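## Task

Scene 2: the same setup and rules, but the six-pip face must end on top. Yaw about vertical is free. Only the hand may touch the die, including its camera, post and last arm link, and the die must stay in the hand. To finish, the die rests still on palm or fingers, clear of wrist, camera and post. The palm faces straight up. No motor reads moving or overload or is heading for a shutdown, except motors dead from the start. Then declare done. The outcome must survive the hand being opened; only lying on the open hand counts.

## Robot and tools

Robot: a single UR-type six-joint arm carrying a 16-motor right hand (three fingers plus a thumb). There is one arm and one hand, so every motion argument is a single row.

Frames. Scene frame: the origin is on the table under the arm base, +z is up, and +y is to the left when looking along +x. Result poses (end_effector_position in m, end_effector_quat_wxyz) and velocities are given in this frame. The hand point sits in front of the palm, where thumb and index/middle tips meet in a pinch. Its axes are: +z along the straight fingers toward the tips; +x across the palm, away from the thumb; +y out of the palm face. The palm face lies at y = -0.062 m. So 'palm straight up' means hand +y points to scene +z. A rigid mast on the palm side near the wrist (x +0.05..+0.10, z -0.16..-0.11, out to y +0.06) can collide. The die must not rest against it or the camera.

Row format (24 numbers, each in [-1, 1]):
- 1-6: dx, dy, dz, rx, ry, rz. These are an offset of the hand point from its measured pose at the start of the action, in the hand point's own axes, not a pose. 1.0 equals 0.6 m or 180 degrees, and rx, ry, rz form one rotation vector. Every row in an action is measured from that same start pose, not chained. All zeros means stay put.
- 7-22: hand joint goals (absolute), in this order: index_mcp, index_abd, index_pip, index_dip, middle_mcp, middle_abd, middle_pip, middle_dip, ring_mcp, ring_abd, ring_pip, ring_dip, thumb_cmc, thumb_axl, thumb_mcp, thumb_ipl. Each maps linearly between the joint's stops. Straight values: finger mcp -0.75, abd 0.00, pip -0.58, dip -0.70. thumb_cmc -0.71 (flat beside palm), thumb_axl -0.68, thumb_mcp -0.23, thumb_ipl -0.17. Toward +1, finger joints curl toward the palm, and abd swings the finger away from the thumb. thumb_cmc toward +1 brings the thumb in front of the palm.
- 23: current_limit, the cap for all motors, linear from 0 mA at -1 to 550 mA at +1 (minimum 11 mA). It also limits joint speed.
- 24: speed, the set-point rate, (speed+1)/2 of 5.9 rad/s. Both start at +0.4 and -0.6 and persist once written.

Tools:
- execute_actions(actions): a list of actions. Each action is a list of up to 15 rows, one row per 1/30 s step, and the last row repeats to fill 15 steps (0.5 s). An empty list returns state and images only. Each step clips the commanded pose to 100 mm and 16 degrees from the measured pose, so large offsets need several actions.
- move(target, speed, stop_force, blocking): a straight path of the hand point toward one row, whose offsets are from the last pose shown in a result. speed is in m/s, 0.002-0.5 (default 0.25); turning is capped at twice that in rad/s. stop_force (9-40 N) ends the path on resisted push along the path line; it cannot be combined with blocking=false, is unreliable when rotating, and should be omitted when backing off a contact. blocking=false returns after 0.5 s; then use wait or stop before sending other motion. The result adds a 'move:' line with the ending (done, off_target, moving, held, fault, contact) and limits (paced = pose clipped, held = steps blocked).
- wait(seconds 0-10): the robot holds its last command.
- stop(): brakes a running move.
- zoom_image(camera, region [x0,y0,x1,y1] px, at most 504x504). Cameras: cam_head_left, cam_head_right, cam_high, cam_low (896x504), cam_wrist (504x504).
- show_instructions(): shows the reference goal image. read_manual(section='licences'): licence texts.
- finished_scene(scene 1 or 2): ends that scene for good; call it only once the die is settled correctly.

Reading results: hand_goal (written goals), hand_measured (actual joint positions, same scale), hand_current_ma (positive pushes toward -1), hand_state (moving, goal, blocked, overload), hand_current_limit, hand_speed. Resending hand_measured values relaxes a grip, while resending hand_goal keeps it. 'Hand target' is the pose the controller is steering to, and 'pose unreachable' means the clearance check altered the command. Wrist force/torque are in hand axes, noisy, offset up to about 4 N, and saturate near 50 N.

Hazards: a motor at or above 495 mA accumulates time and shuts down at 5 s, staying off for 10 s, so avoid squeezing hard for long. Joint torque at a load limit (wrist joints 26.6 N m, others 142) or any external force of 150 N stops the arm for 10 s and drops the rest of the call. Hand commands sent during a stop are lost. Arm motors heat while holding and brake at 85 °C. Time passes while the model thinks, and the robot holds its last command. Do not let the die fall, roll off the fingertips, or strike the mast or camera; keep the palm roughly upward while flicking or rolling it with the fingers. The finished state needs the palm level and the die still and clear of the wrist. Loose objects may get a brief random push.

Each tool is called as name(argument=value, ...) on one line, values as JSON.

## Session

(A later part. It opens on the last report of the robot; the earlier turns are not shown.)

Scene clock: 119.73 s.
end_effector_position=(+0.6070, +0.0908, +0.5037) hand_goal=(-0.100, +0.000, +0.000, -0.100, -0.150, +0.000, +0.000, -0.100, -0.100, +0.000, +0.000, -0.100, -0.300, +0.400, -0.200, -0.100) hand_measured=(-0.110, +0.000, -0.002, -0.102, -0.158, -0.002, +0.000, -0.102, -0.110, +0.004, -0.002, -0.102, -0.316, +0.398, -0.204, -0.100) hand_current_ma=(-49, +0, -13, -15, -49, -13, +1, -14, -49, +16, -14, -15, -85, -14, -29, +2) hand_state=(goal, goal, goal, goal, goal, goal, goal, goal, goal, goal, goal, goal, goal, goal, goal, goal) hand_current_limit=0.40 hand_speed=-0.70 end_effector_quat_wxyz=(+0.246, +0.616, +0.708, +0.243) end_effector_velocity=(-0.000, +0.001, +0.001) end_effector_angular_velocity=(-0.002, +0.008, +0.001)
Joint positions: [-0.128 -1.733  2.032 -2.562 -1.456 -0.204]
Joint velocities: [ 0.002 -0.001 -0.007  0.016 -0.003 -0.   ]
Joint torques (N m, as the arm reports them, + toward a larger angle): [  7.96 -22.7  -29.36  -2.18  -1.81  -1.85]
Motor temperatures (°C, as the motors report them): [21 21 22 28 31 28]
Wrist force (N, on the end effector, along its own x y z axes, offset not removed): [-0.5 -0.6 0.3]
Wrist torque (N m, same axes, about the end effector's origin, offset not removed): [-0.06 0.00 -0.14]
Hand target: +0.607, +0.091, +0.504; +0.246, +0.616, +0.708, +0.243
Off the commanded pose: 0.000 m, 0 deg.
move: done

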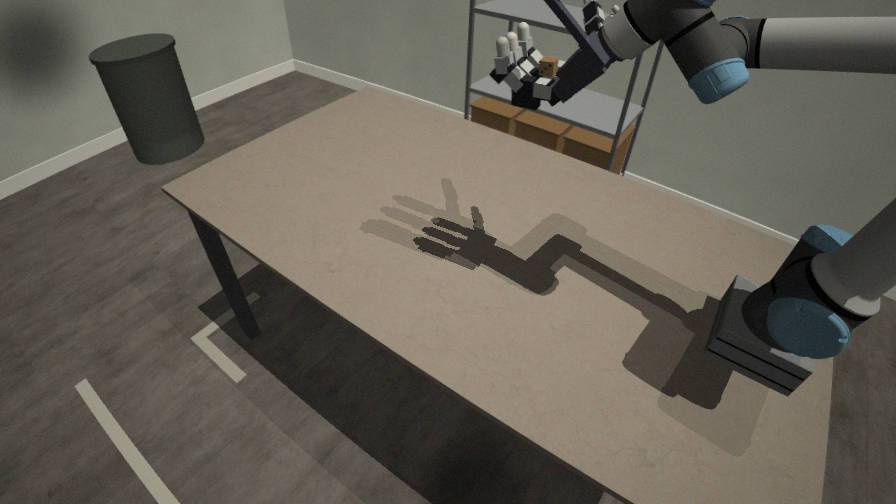

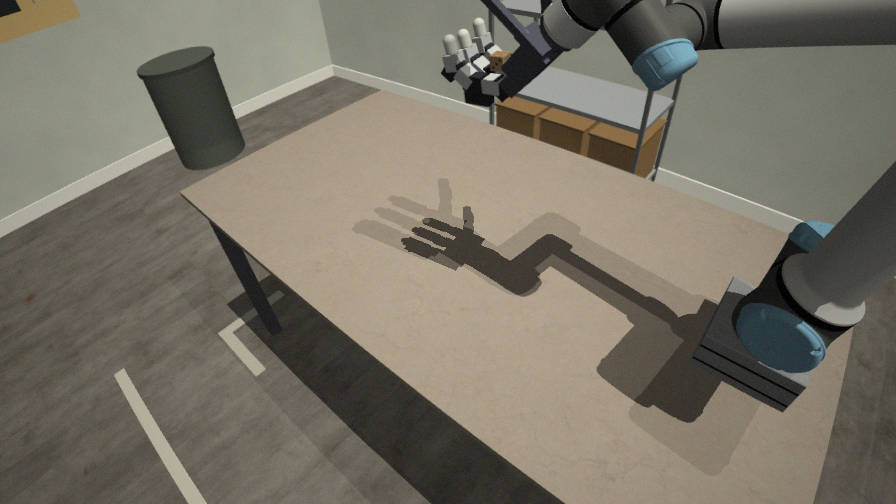

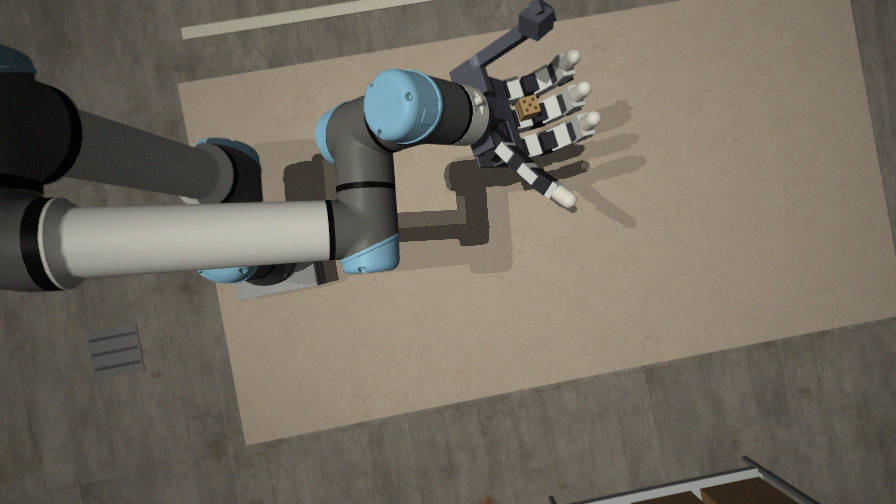

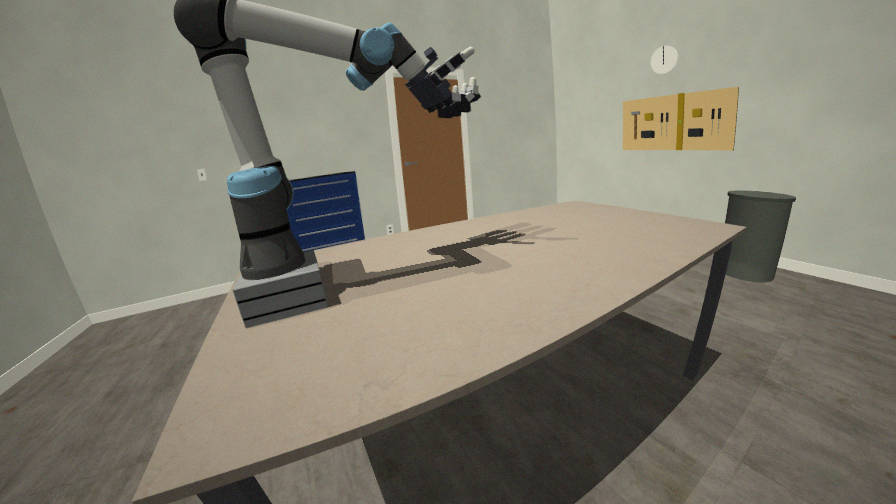

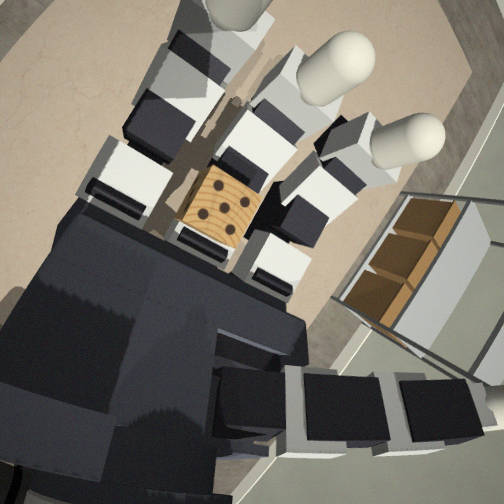

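execute_actions(actions=[[[0,0,0,0,0,0,-0.2,0,0.15,0.0,-0.3,0,0.15,0.0,-0.2,0,0.15,0.0,-0.3,0.4,-0.2,-0.1,0.4,-0.85]],[[0,0,0,0,0,0,-0.35,0,0.25,0.0,-0.45,0,0.25,0.0,-0.35,0,0.25,0.0,-0.3,0.4,-0.2,-0.1,0.4,-0.85]],[[0,0,0,0,0,0,-0.35,0,0.25,0.0,-0.45,0,0.25,0.0,-0.35,0,0.25,0.0,-0.3,0.4,-0.2,-0.1,0.4,-0.85]]])

zoom_image(camera="cam_high", region=[420,30,640,200])

zoom_image(camera="cam_head_left", region=[470,0,630,120])

Scene clock: 125.60 s.
end_effector_position=(+0.6070, +0.0908, +0.5037) hand_goal=(-0.350, +0.000, +0.250, +0.000, -0.450, +0.000, +0.250, +0.000, -0.350, +0.000, +0.250, +0.000, -0.300, +0.400, -0.200, -0.100) hand_measured=(-0.358, +0.000, +0.244, -0.002, -0.458, -0.002, +0.242, -0.002, -0.358, +0.004, +0.242, -0.002, -0.316, +0.398, -0.204, -0.100) hand_current_ma=(-44, +0, -38, -15, -47, -13, -40, -15, -44, +15, -40, -15, -85, -14, -29, +2) hand_state=(goal, goal, goal, goal, goal, goal, goal, goal, goal, goal, goal, goal, goal, goal, goal, goal) hand_current_limit=0.40 hand_speed=-0.85 end_effector_quat_wxyz=(+0.246, +0.616, +0.708, +0.243) end_effector_velocity=(-0.000, -0.001, -0.001) end_effector_angular_velocity=(-0.001, +0.001, -0.001)
Joint positions: [-0.128 -1.733  2.032 -2.562 -1.456 -0.204]
Joint velocities: [-0.     0.     0.     0.001 -0.002  0.   ]
Joint torques (N m, as the arm reports them, + toward a larger angle): [  1.73 -21.24 -17.54  -5.45   1.91  -1.09]
Motor temperatures (°C, as the motors report them): [21 21 22 28 31 28]
Wrist force (N, on the end effector, along its own x y z axes, offset not removed): [1.3 1.1 -1.2]
Wrist torque (N m, same axes, about the end effector's origin, offset not removed): [0.18 -0.25 0.09]
Hand target: +0.607, +0.091, +0.504; +0.246, +0.616, +0.708, +0.243
Off the commanded pose: 0.000 m, 0 deg.

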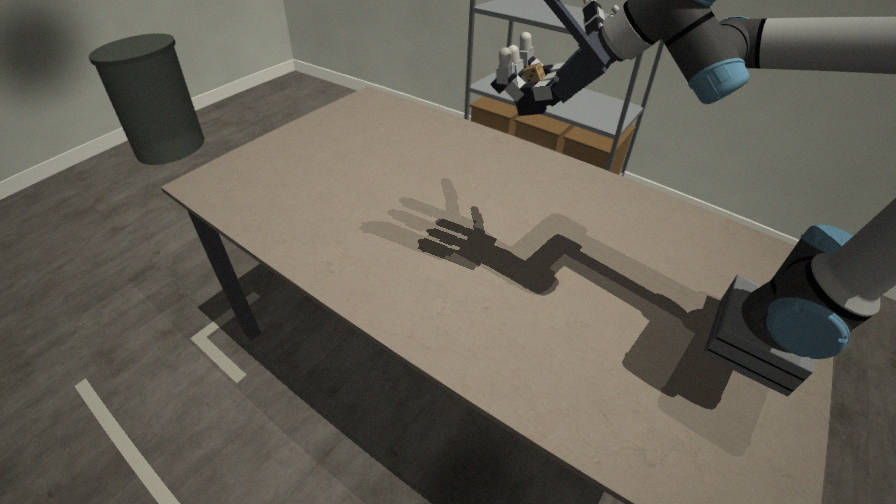

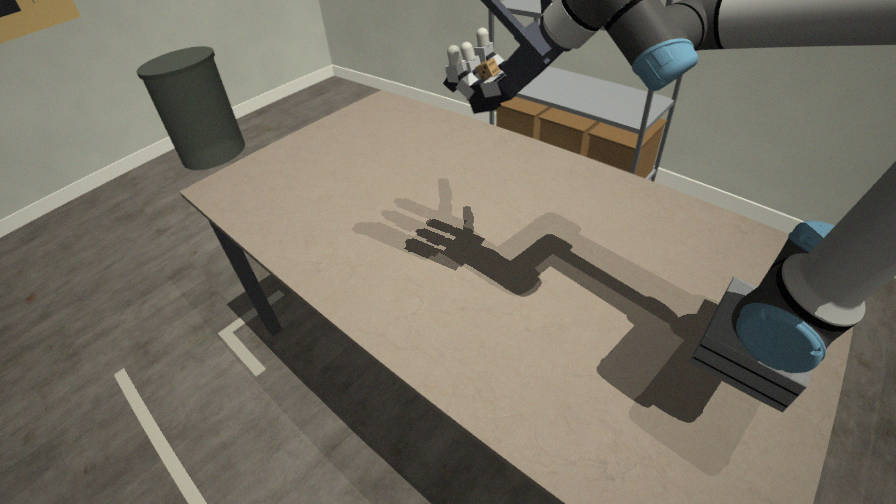

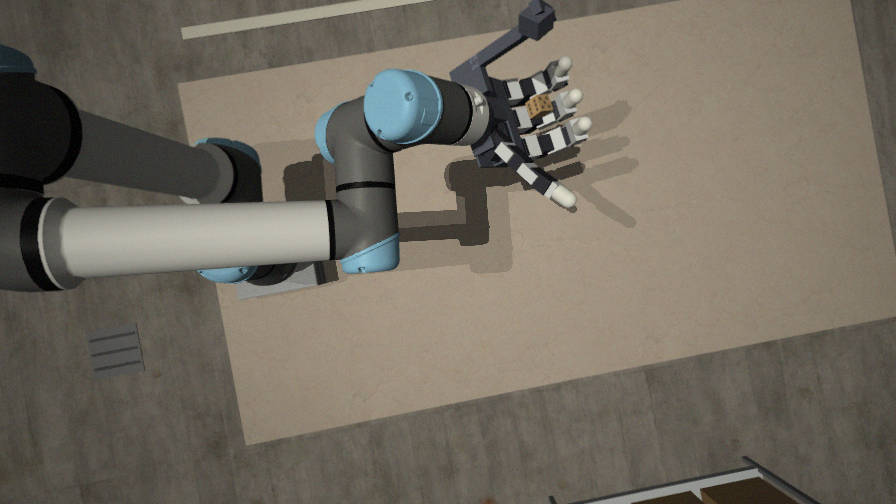

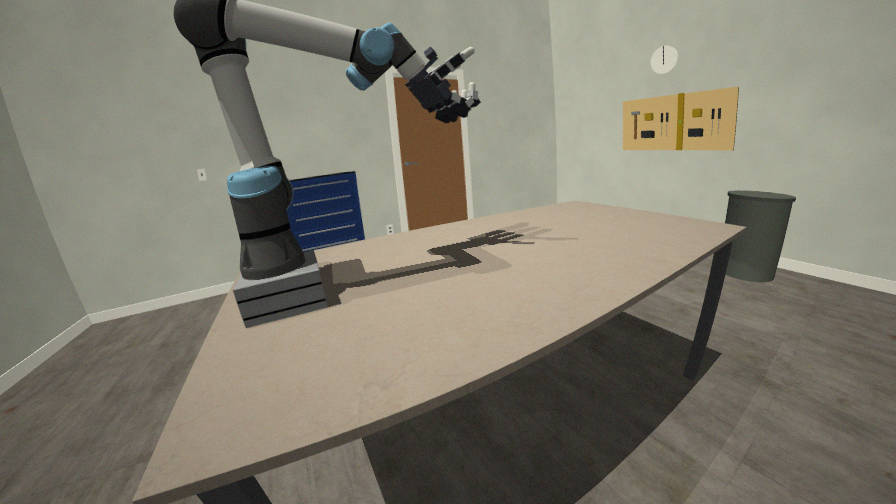

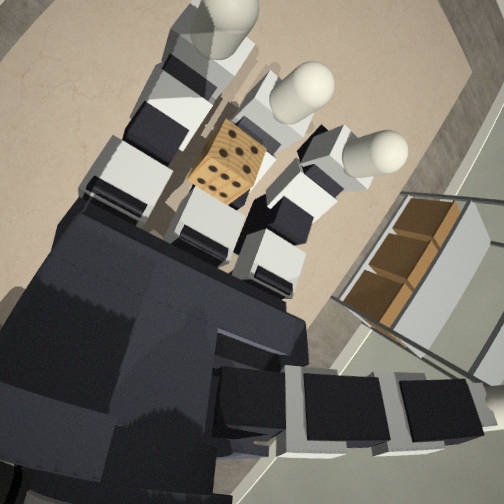

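Region (420, 30, 640, 200) of cam_high's 896x504 image, scaled by 2.291, with more detail than that image has; it fills the top 389 rows of this view, and the rest is white.

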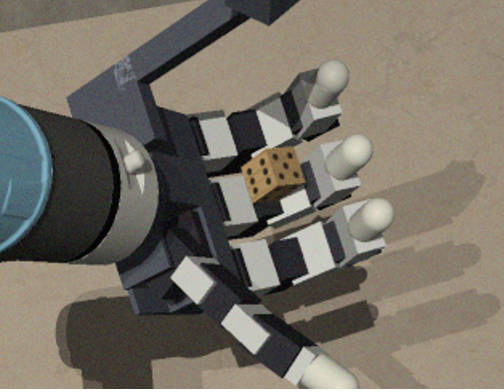

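Region (470, 0, 630, 120) of cam_head_left's 896x504 image, scaled by 3.150, with more detail than that image has; it fills the top 378 rows of this view, and the rest is white.

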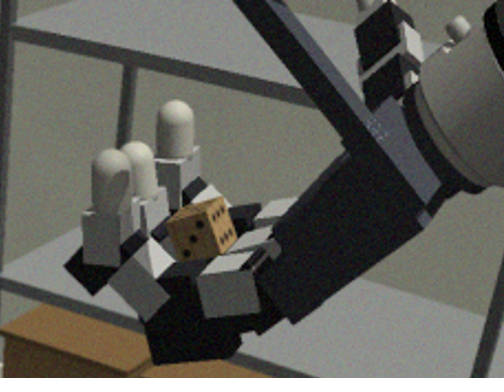

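execute_actions(actions=[[[0,0,0,0,0,0,-0.45,0,0.25,0.05,-0.58,0,0.22,0.05,-0.45,0,0.25,0.05,-0.3,0.4,-0.2,-0.1,0.4,-0.88]],[[0,0,0,0,0,0,-0.5,0,0.25,0.05,-0.68,0,0.2,0.05,-0.5,0,0.25,0.05,-0.3,0.4,-0.2,-0.1,0.4,-0.88]],[[0,0,0,0,0,0,-0.5,0,0.25,0.05,-0.68,0,0.2,0.05,-0.5,0,0.25,0.05,-0.3,0.4,-0.2,-0.1,0.4,-0.88]]])

zoom_image(camera="cam_high", region=[420,30,640,200])

zoom_image(camera="cam_head_left", region=[470,0,630,120])

Scene clock: 131.17 s.
end_effector_position=(+0.6070, +0.0908, +0.5037) hand_goal=(-0.500, +0.000, +0.250, +0.050, -0.680, +0.000, +0.200, +0.050, -0.500, +0.000, +0.250, +0.050, -0.300, +0.400, -0.200, -0.100) hand_measured=(-0.508, +0.000, +0.244, +0.046, -0.686, -0.002, +0.200, +0.048, -0.508, +0.004, +0.242, +0.046, -0.316, +0.398, -0.204, -0.100) hand_current_ma=(-40, +0, -38, -16, -38, -13, -2, -16, -40, +15, -40, -16, -85, -14, -29, +2) hand_state=(goal, goal, goal, goal, goal, goal, goal, goal, goal, goal, goal, goal, goal, goal, goal, goal) hand_current_limit=0.40 hand_speed=-0.88 end_effector_quat_wxyz=(+0.246, +0.616, +0.708, +0.243) end_effector_velocity=(+0.000, +0.000, -0.000) end_effector_angular_velocity=(+0.001, -0.001, +0.001)
Joint positions: [-0.128 -1.733  2.032 -2.562 -1.456 -0.204]
Joint velocities: [ 0.     0.001  0.    -0.001  0.001  0.   ]
Joint torques (N m, as the arm reports them, + toward a larger angle): [  2.16 -20.43 -17.08  -5.22   1.94  -0.87]
Motor temperatures (°C, as the motors report them): [21 21 22 28 31 28]
Wrist force (N, on the end effector, along its own x y z axes, offset not removed): [1.1 -3.3 -0.2]
Wrist torque (N m, same axes, about the end effector's origin, offset not removed): [-0.44 -0.20 -0.06]
Hand target: +0.607, +0.091, +0.504; +0.246, +0.616, +0.708, +0.243
Off the commanded pose: 0.000 m, 0 deg.

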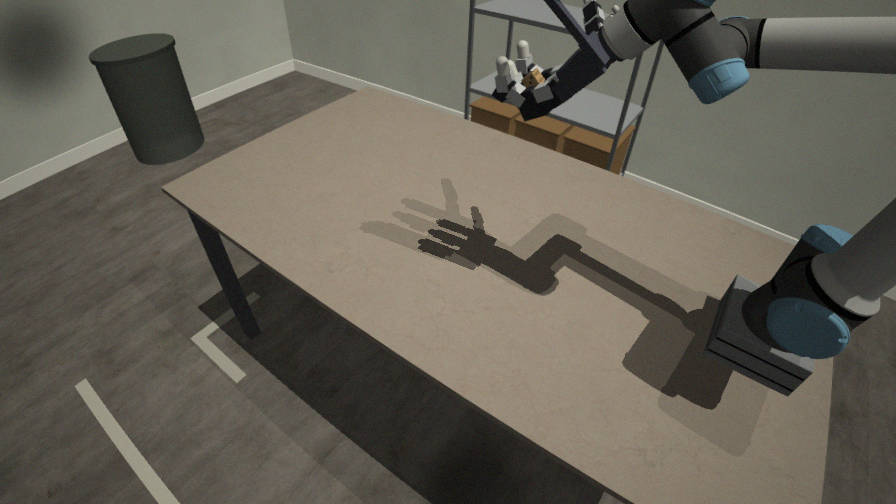

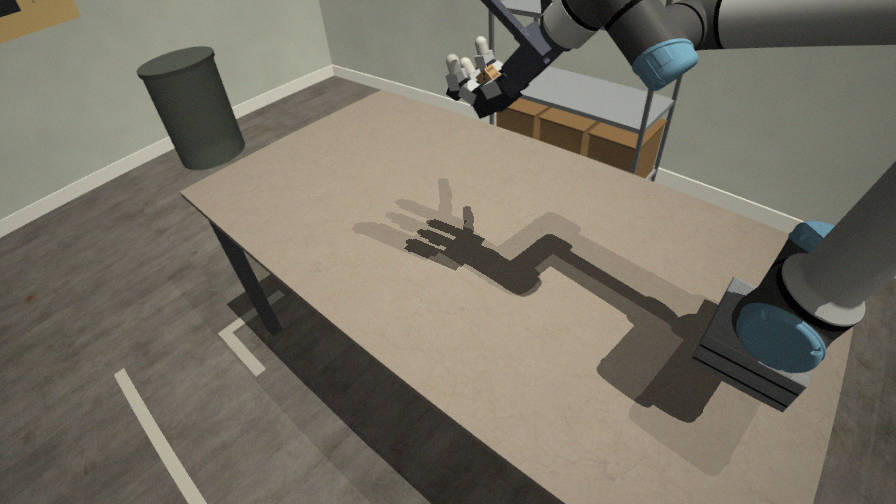

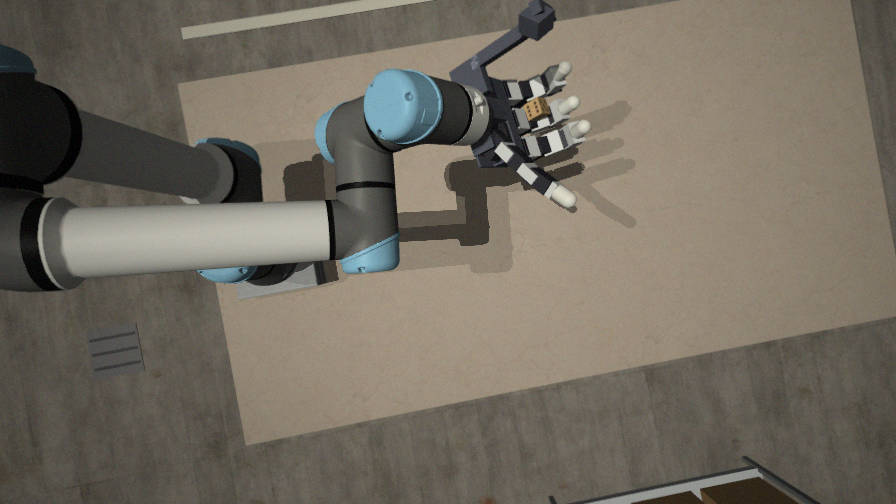

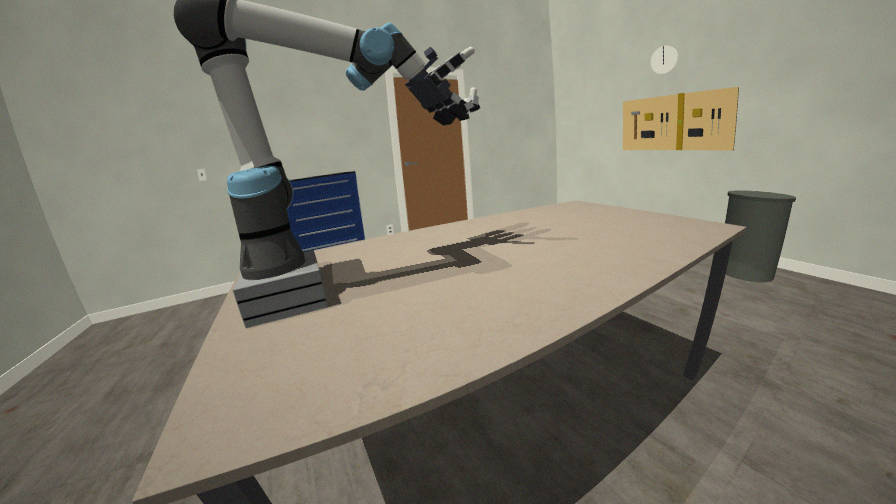

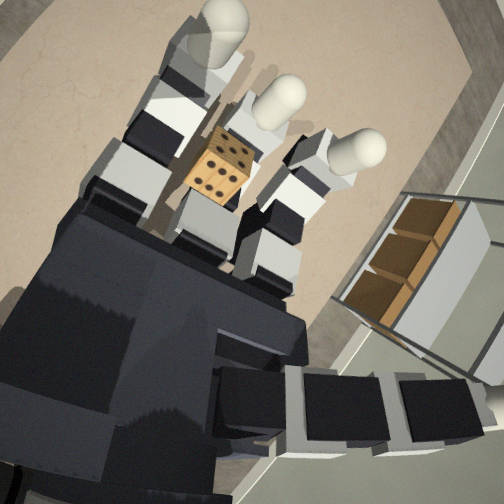

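Region (420, 30, 640, 200) of cam_high's 896x504 image, scaled by 2.291, with more detail than that image has; it fills the top 389 rows of this view, and the rest is white.

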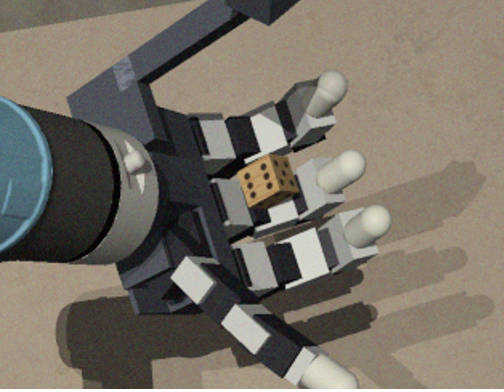

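Region (470, 0, 630, 120) of cam_head_left's 896x504 image, scaled by 3.150, with more detail than that image has; it fills the top 378 rows of this view, and the rest is white.

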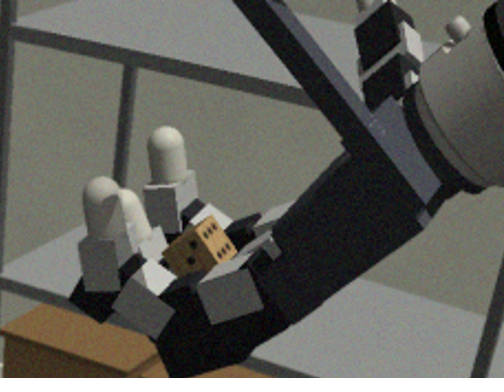

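execute_actions(actions=[[[0,0,0,0,0,0,-0.5,0,0.2,0.05,-0.7,0,0.1,0.05,-0.5,0,0.2,0.05,-0.3,0.4,-0.2,-0.1,0.4,-0.88]],[[0,0,0,0,0,0,-0.5,0,0.15,0.05,-0.7,0,0.0,0.1,-0.5,0,0.15,0.05,-0.3,0.4,-0.2,-0.1,0.4,-0.88]],[[0,0,0,0,0,0,-0.5,0,0.15,0.05,-0.7,0,0.0,0.1,-0.5,0,0.15,0.05,-0.3,0.4,-0.2,-0.1,0.4,-0.88]]])

zoom_image(camera="cam_high", region=[420,30,640,200])

zoom_image(camera="cam_head_left", region=[470,0,630,120])

Scene clock: 138.43 s.
end_effector_position=(+0.6070, +0.0908, +0.5037) hand_goal=(-0.500, +0.000, +0.150, +0.050, -0.700, +0.000, +0.000, +0.100, -0.500, +0.000, +0.150, +0.050, -0.300, +0.400, -0.200, -0.100) hand_measured=(-0.508, +0.000, +0.150, +0.046, -0.708, -0.002, +0.000, +0.096, -0.508, +0.004, +0.150, +0.046, -0.316, +0.398, -0.204, -0.100) hand_current_ma=(-41, +0, +0, -16, -42, -13, -4, -19, -41, +15, +0, -16, -85, -14, -29, +2) hand_state=(goal, goal, goal, goal, goal, goal, goal, goal, goal, goal, goal, goal, goal, goal, goal, goal) hand_current_limit=0.40 hand_speed=-0.88 end_effector_quat_wxyz=(+0.246, +0.616, +0.708, +0.243) end_effector_velocity=(-0.000, -0.000, +0.001) end_effector_angular_velocity=(+0.000, -0.001, -0.000)
Joint positions: [-0.128 -1.733  2.032 -2.562 -1.456 -0.204]
Joint velocities: [-0.    -0.001  0.     0.    -0.     0.   ]
Joint torques (N m, as the arm reports them, + toward a larger angle): [  2.1  -19.76 -18.25  -5.47   1.94  -0.9 ]
Motor temperatures (°C, as the motors report them): [21 21 22 28 31 28]
Wrist force (N, on the end effector, along its own x y z axes, offset not removed): [0.5 -0.1 1.7]
Wrist torque (N m, same axes, about the end effector's origin, offset not removed): [-0.27 -0.13 -0.04]
Hand target: +0.607, +0.091, +0.504; +0.246, +0.616, +0.708, +0.243
Off the commanded pose: 0.000 m, 0 deg.

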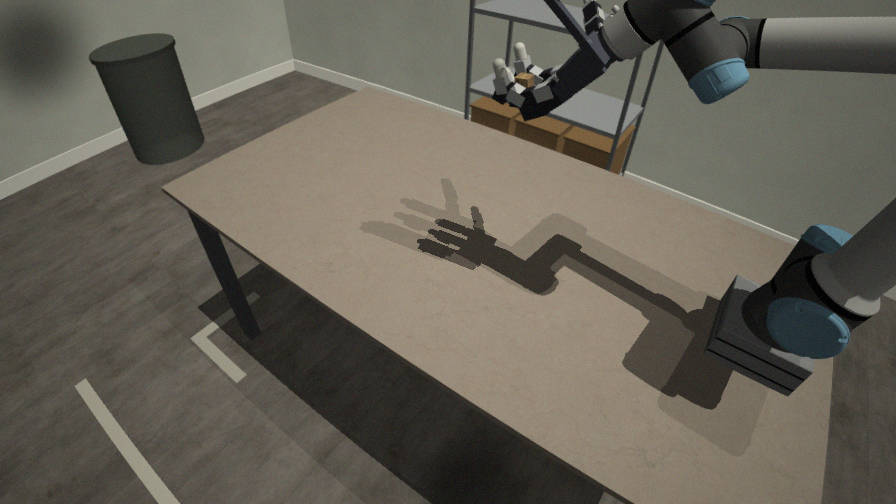

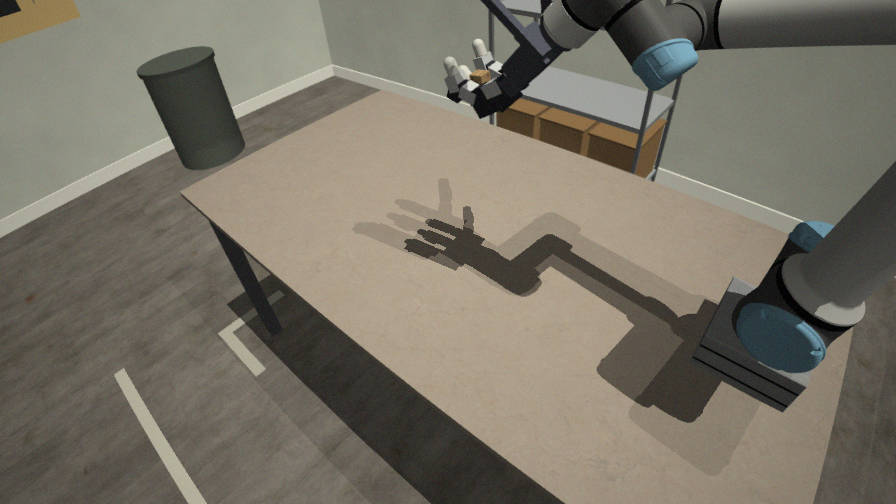

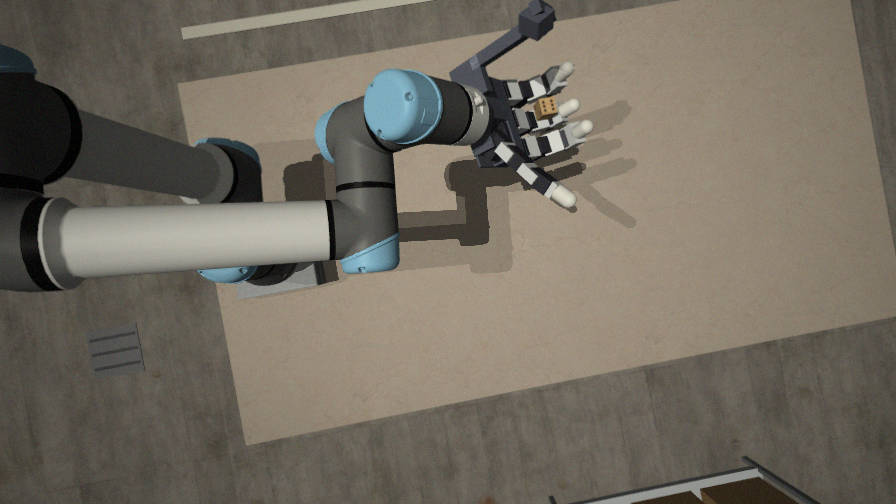

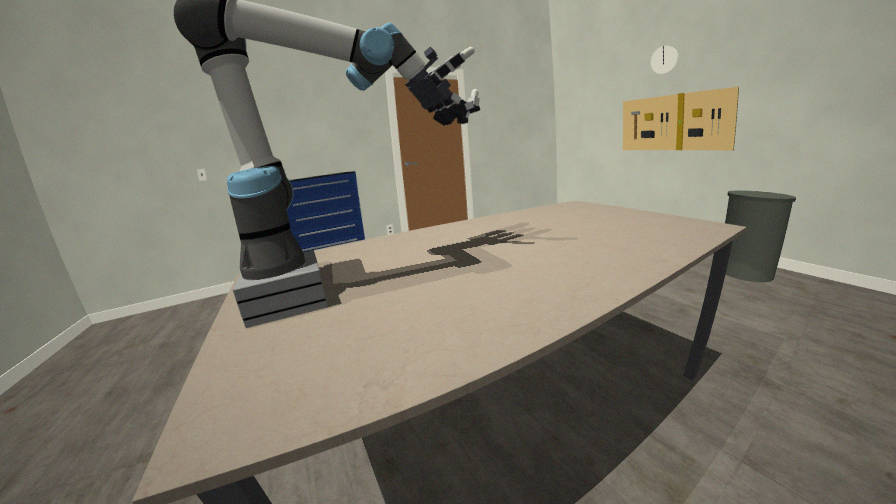

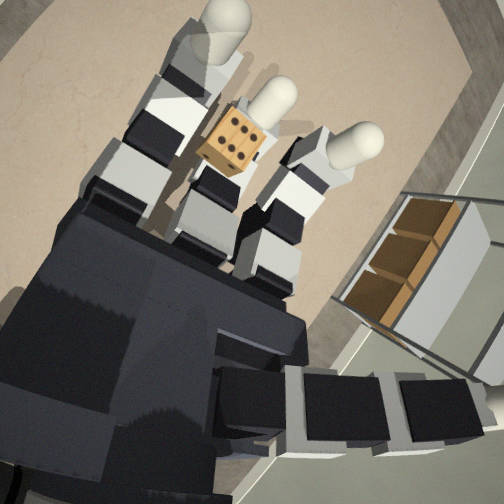

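Region (420, 30, 640, 200) of cam_high's 896x504 image, scaled by 2.291, with more detail than that image has; it fills the top 389 rows of this view, and the rest is white.

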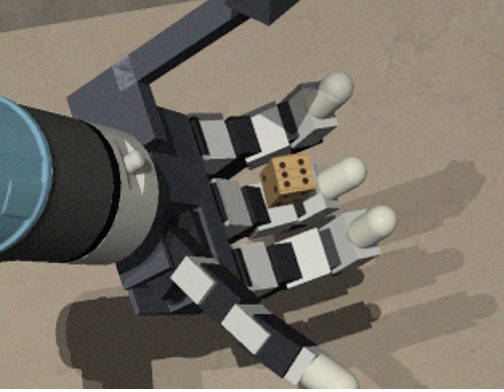

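Region (470, 0, 630, 120) of cam_head_left's 896x504 image, scaled by 3.150, with more detail than that image has; it fills the top 378 rows of this view, and the rest is white.

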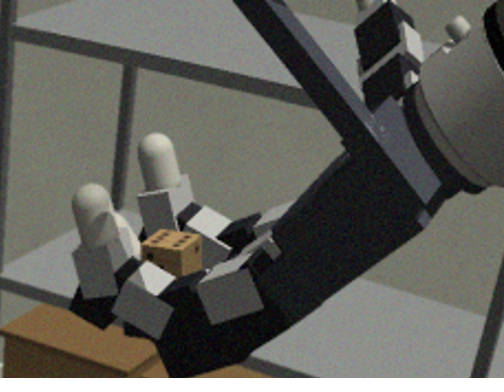

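move(target=[0,0,0,-0.097,0,0,-0.55,0,-0.05,0.0,-0.7,0,-0.19,0.05,-0.55,0,-0.05,0.0,-0.3,0.4,-0.2,-0.1,0.4,-0.97], speed=0.05)

zoom_image(camera="cam_head_left", region=[470,0,630,120])

Scene clock: 145.10 s.
end_effector_position=(+0.6070, +0.0908, +0.5037) hand_goal=(-0.550, +0.000, -0.050, +0.000, -0.700, +0.000, -0.190, +0.050, -0.550, +0.000, -0.050, +0.000, -0.300, +0.400, -0.200, -0.100) hand_measured=(-0.558, +0.000, -0.050, +0.002, -0.708, -0.002, -0.190, +0.052, -0.558, +0.004, -0.050, +0.002, -0.316, +0.398, -0.204, -0.100) hand_current_ma=(-47, +0, -1, +13, -50, -13, -4, +12, -47, +15, -1, +13, -85, -14, -29, +2) hand_state=(goal, goal, goal, goal, goal, goal, goal, goal, goal, goal, goal, goal, goal, goal, goal, goal) hand_current_limit=0.40 hand_speed=-0.97 end_effector_quat_wxyz=(+0.336, +0.572, +0.663, +0.348) end_effector_velocity=(+0.000, -0.000, -0.000) end_effector_angular_velocity=(+0.002, -0.012, +0.000)
Joint positions: [-0.153 -1.646  2.208 -3.124 -1.38  -0.174]
Joint velocities: [-0.002  0.007  0.005 -0.024  0.004  0.002]
Joint torques (N m, as the arm reports them, + toward a larger angle): [ -7.95 -12.88 -16.23  -5.54   1.92   1.83]
Motor temperatures (°C, as the motors report them): [21 21 22 28 31 28]
Wrist force (N, on the end effector, along its own x y z axes, offset not removed): [0.2 1.0 -1.6]
Wrist torque (N m, same axes, about the end effector's origin, offset not removed): [0.15 -0.08 -0.09]
Hand target: +0.607, +0.091, +0.504; +0.337, +0.572, +0.662, +0.348
Off the commanded pose: 0.000 m, 0 deg.
move: done

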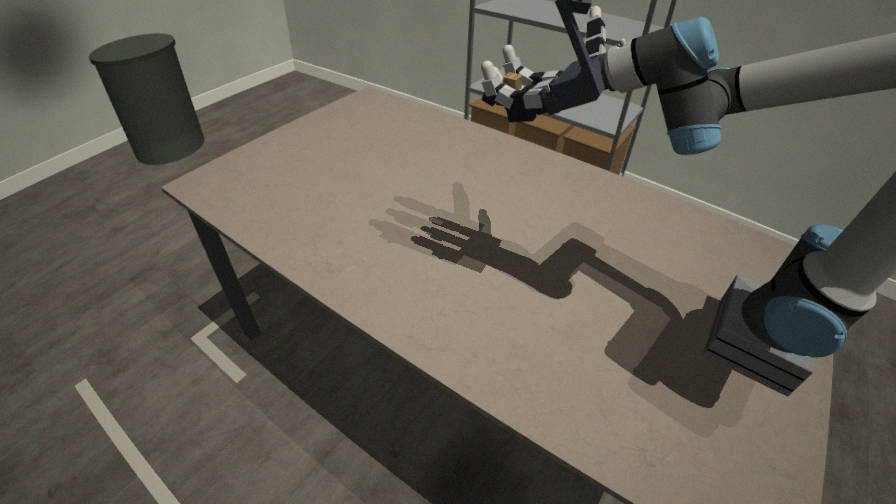

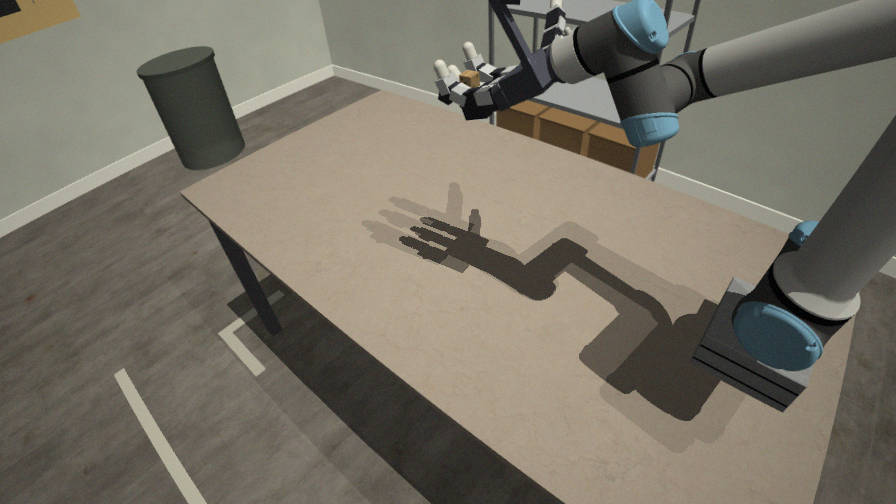

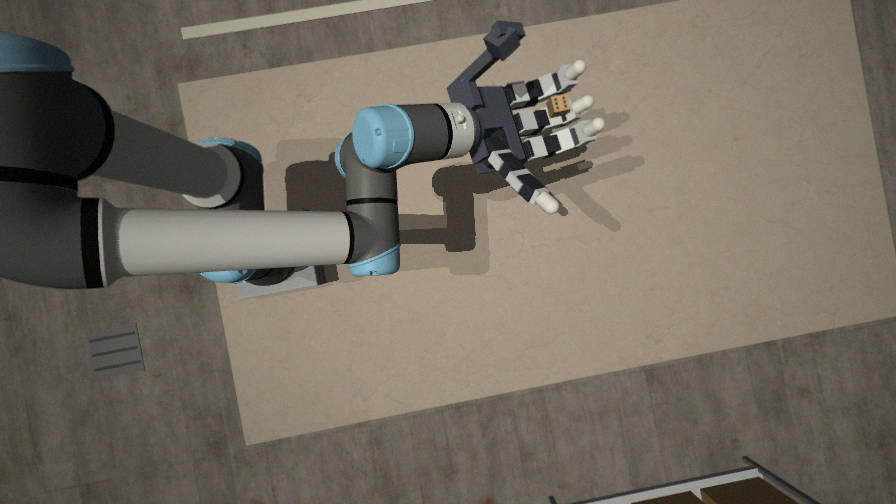

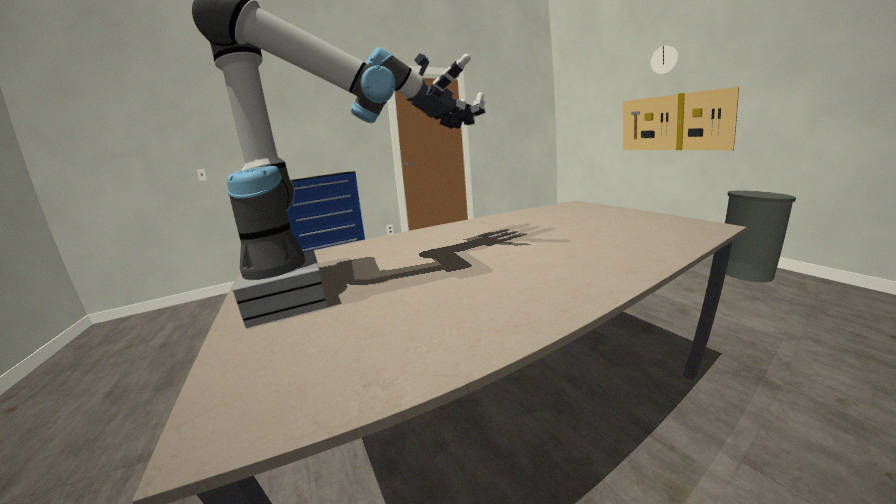

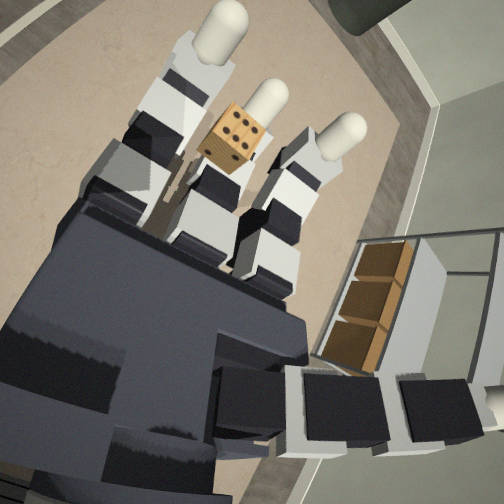

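Region (470, 0, 630, 120) of cam_head_left's 896x504 image, scaled by 3.150, with more detail than that image has; it fills the top 378 rows of this view, and the rest is white.

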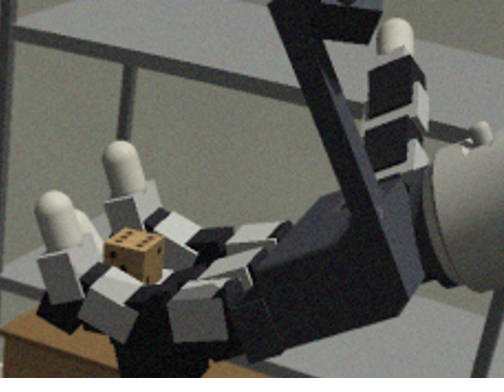

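Good. Finish leveling (remaining 0.19).

move(target=[0,0,0,-0.19,0,0,-0.6,0,-0.4,-0.4,-0.72,0,-0.55,-0.5,-0.6,0,-0.4,-0.4,-0.3,0.4,-0.2,-0.1,0.4,-0.97], speed=0.05)

zoom_image(camera="cam_high", region=[440,30,660,200])

Scene clock: 155.90 s.
end_effector_position=(+0.6071, +0.0908, +0.5038) hand_goal=(-0.600, +0.000, -0.400, -0.400, -0.720, +0.000, -0.550, -0.500, -0.600, +0.000, -0.400, -0.400, -0.300, +0.400, -0.200, -0.100) hand_measured=(-0.610, +0.000, -0.400, -0.398, -0.730, -0.002, -0.550, -0.498, -0.610, +0.004, -0.400, -0.398, -0.316, +0.398, -0.204, -0.100) hand_current_ma=(-53, +0, -2, +12, -60, -13, -5, +11, -53, +15, -2, +12, -85, -14, -29, +2) hand_state=(goal, goal, goal, goal, goal, goal, goal, goal, goal, goal, goal, goal, goal, goal, goal, goal) hand_current_limit=0.40 hand_speed=-0.97 end_effector_quat_wxyz=(+0.490, +0.448, +0.531, +0.527) end_effector_velocity=(-0.000, +0.000, +0.000) end_effector_angular_velocity=(-0.000, -0.001, -0.001)
Joint positions: [-0.16  -1.167  2.194 -4.198 -1.31  -0.035]
Joint velocities: [ 0.    -0.001  0.    -0.    -0.001 -0.   ]
Joint torques (N m, as the arm reports them, + toward a larger angle): [  8.36 -25.39 -20.46  -4.36  -1.83   1.54]
Motor temperatures (°C, as the motors report them): [21 21 22 28 31 28]
Wrist force (N, on the end effector, along its own x y z axes, offset not removed): [-0.4 -1.0 -0.2]
Wrist torque (N m, same axes, about the end effector's origin, offset not removed): [-0.29 -0.02 -0.18]
Hand target: +0.607, +0.091, +0.504; +0.490, +0.448, +0.531, +0.527
Off the commanded pose: 0.000 m, 0 deg.
move: done

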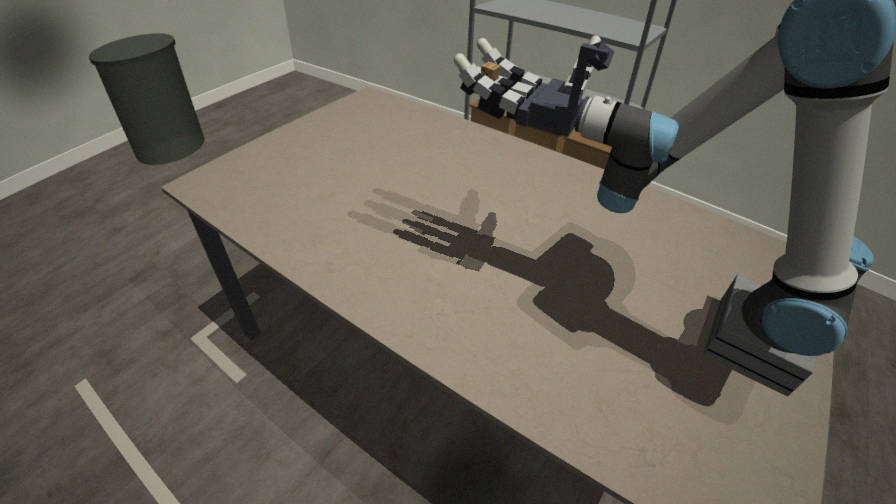

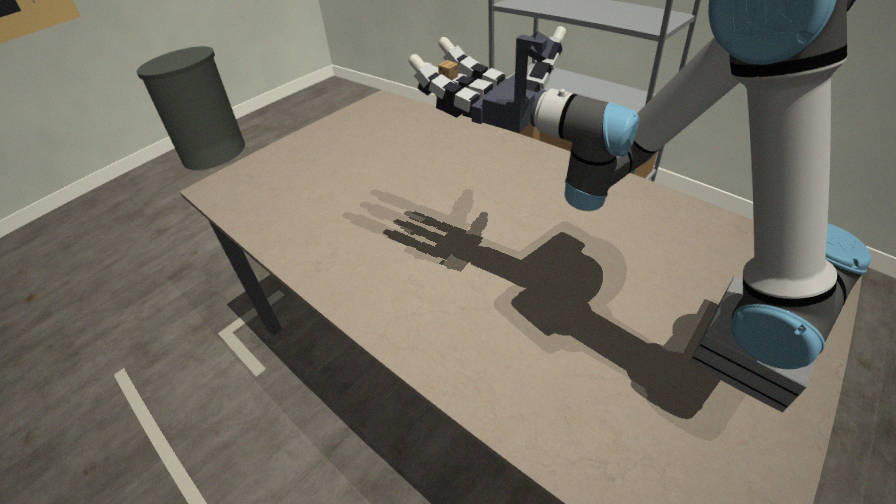

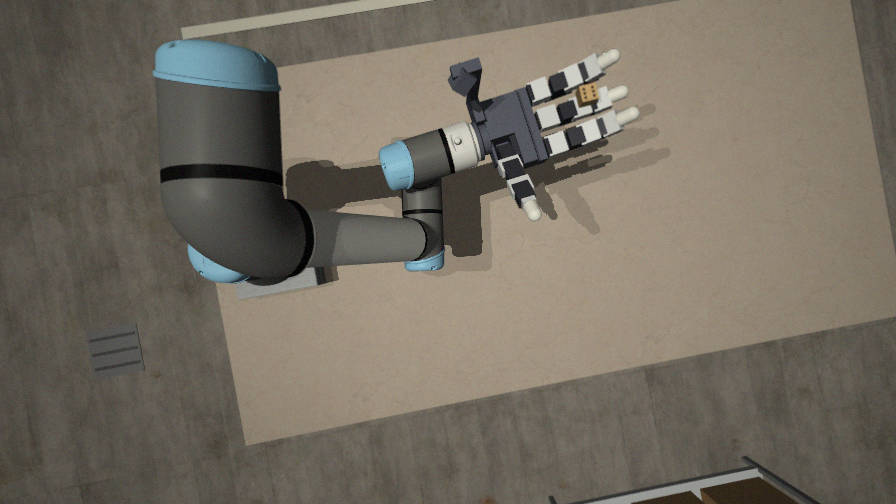

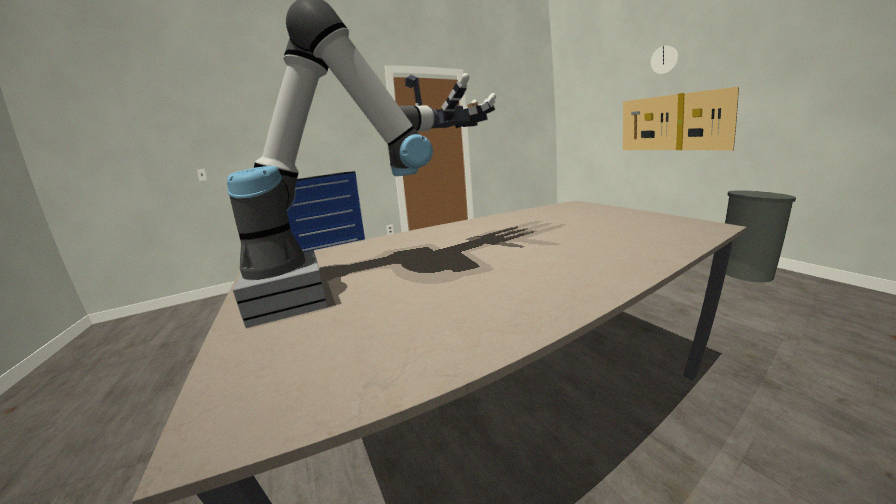

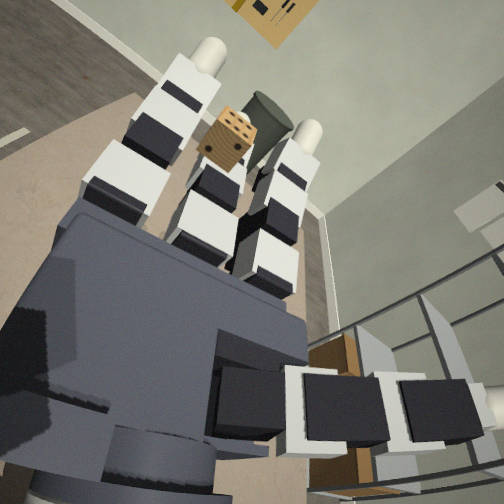

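Region (440, 30, 660, 200) of cam_high's 896x504 image, scaled by 2.291, with more detail than that image has; it fills the top 389 rows of this view, and the rest is white.

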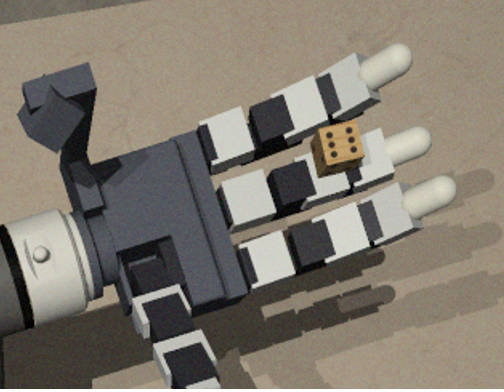

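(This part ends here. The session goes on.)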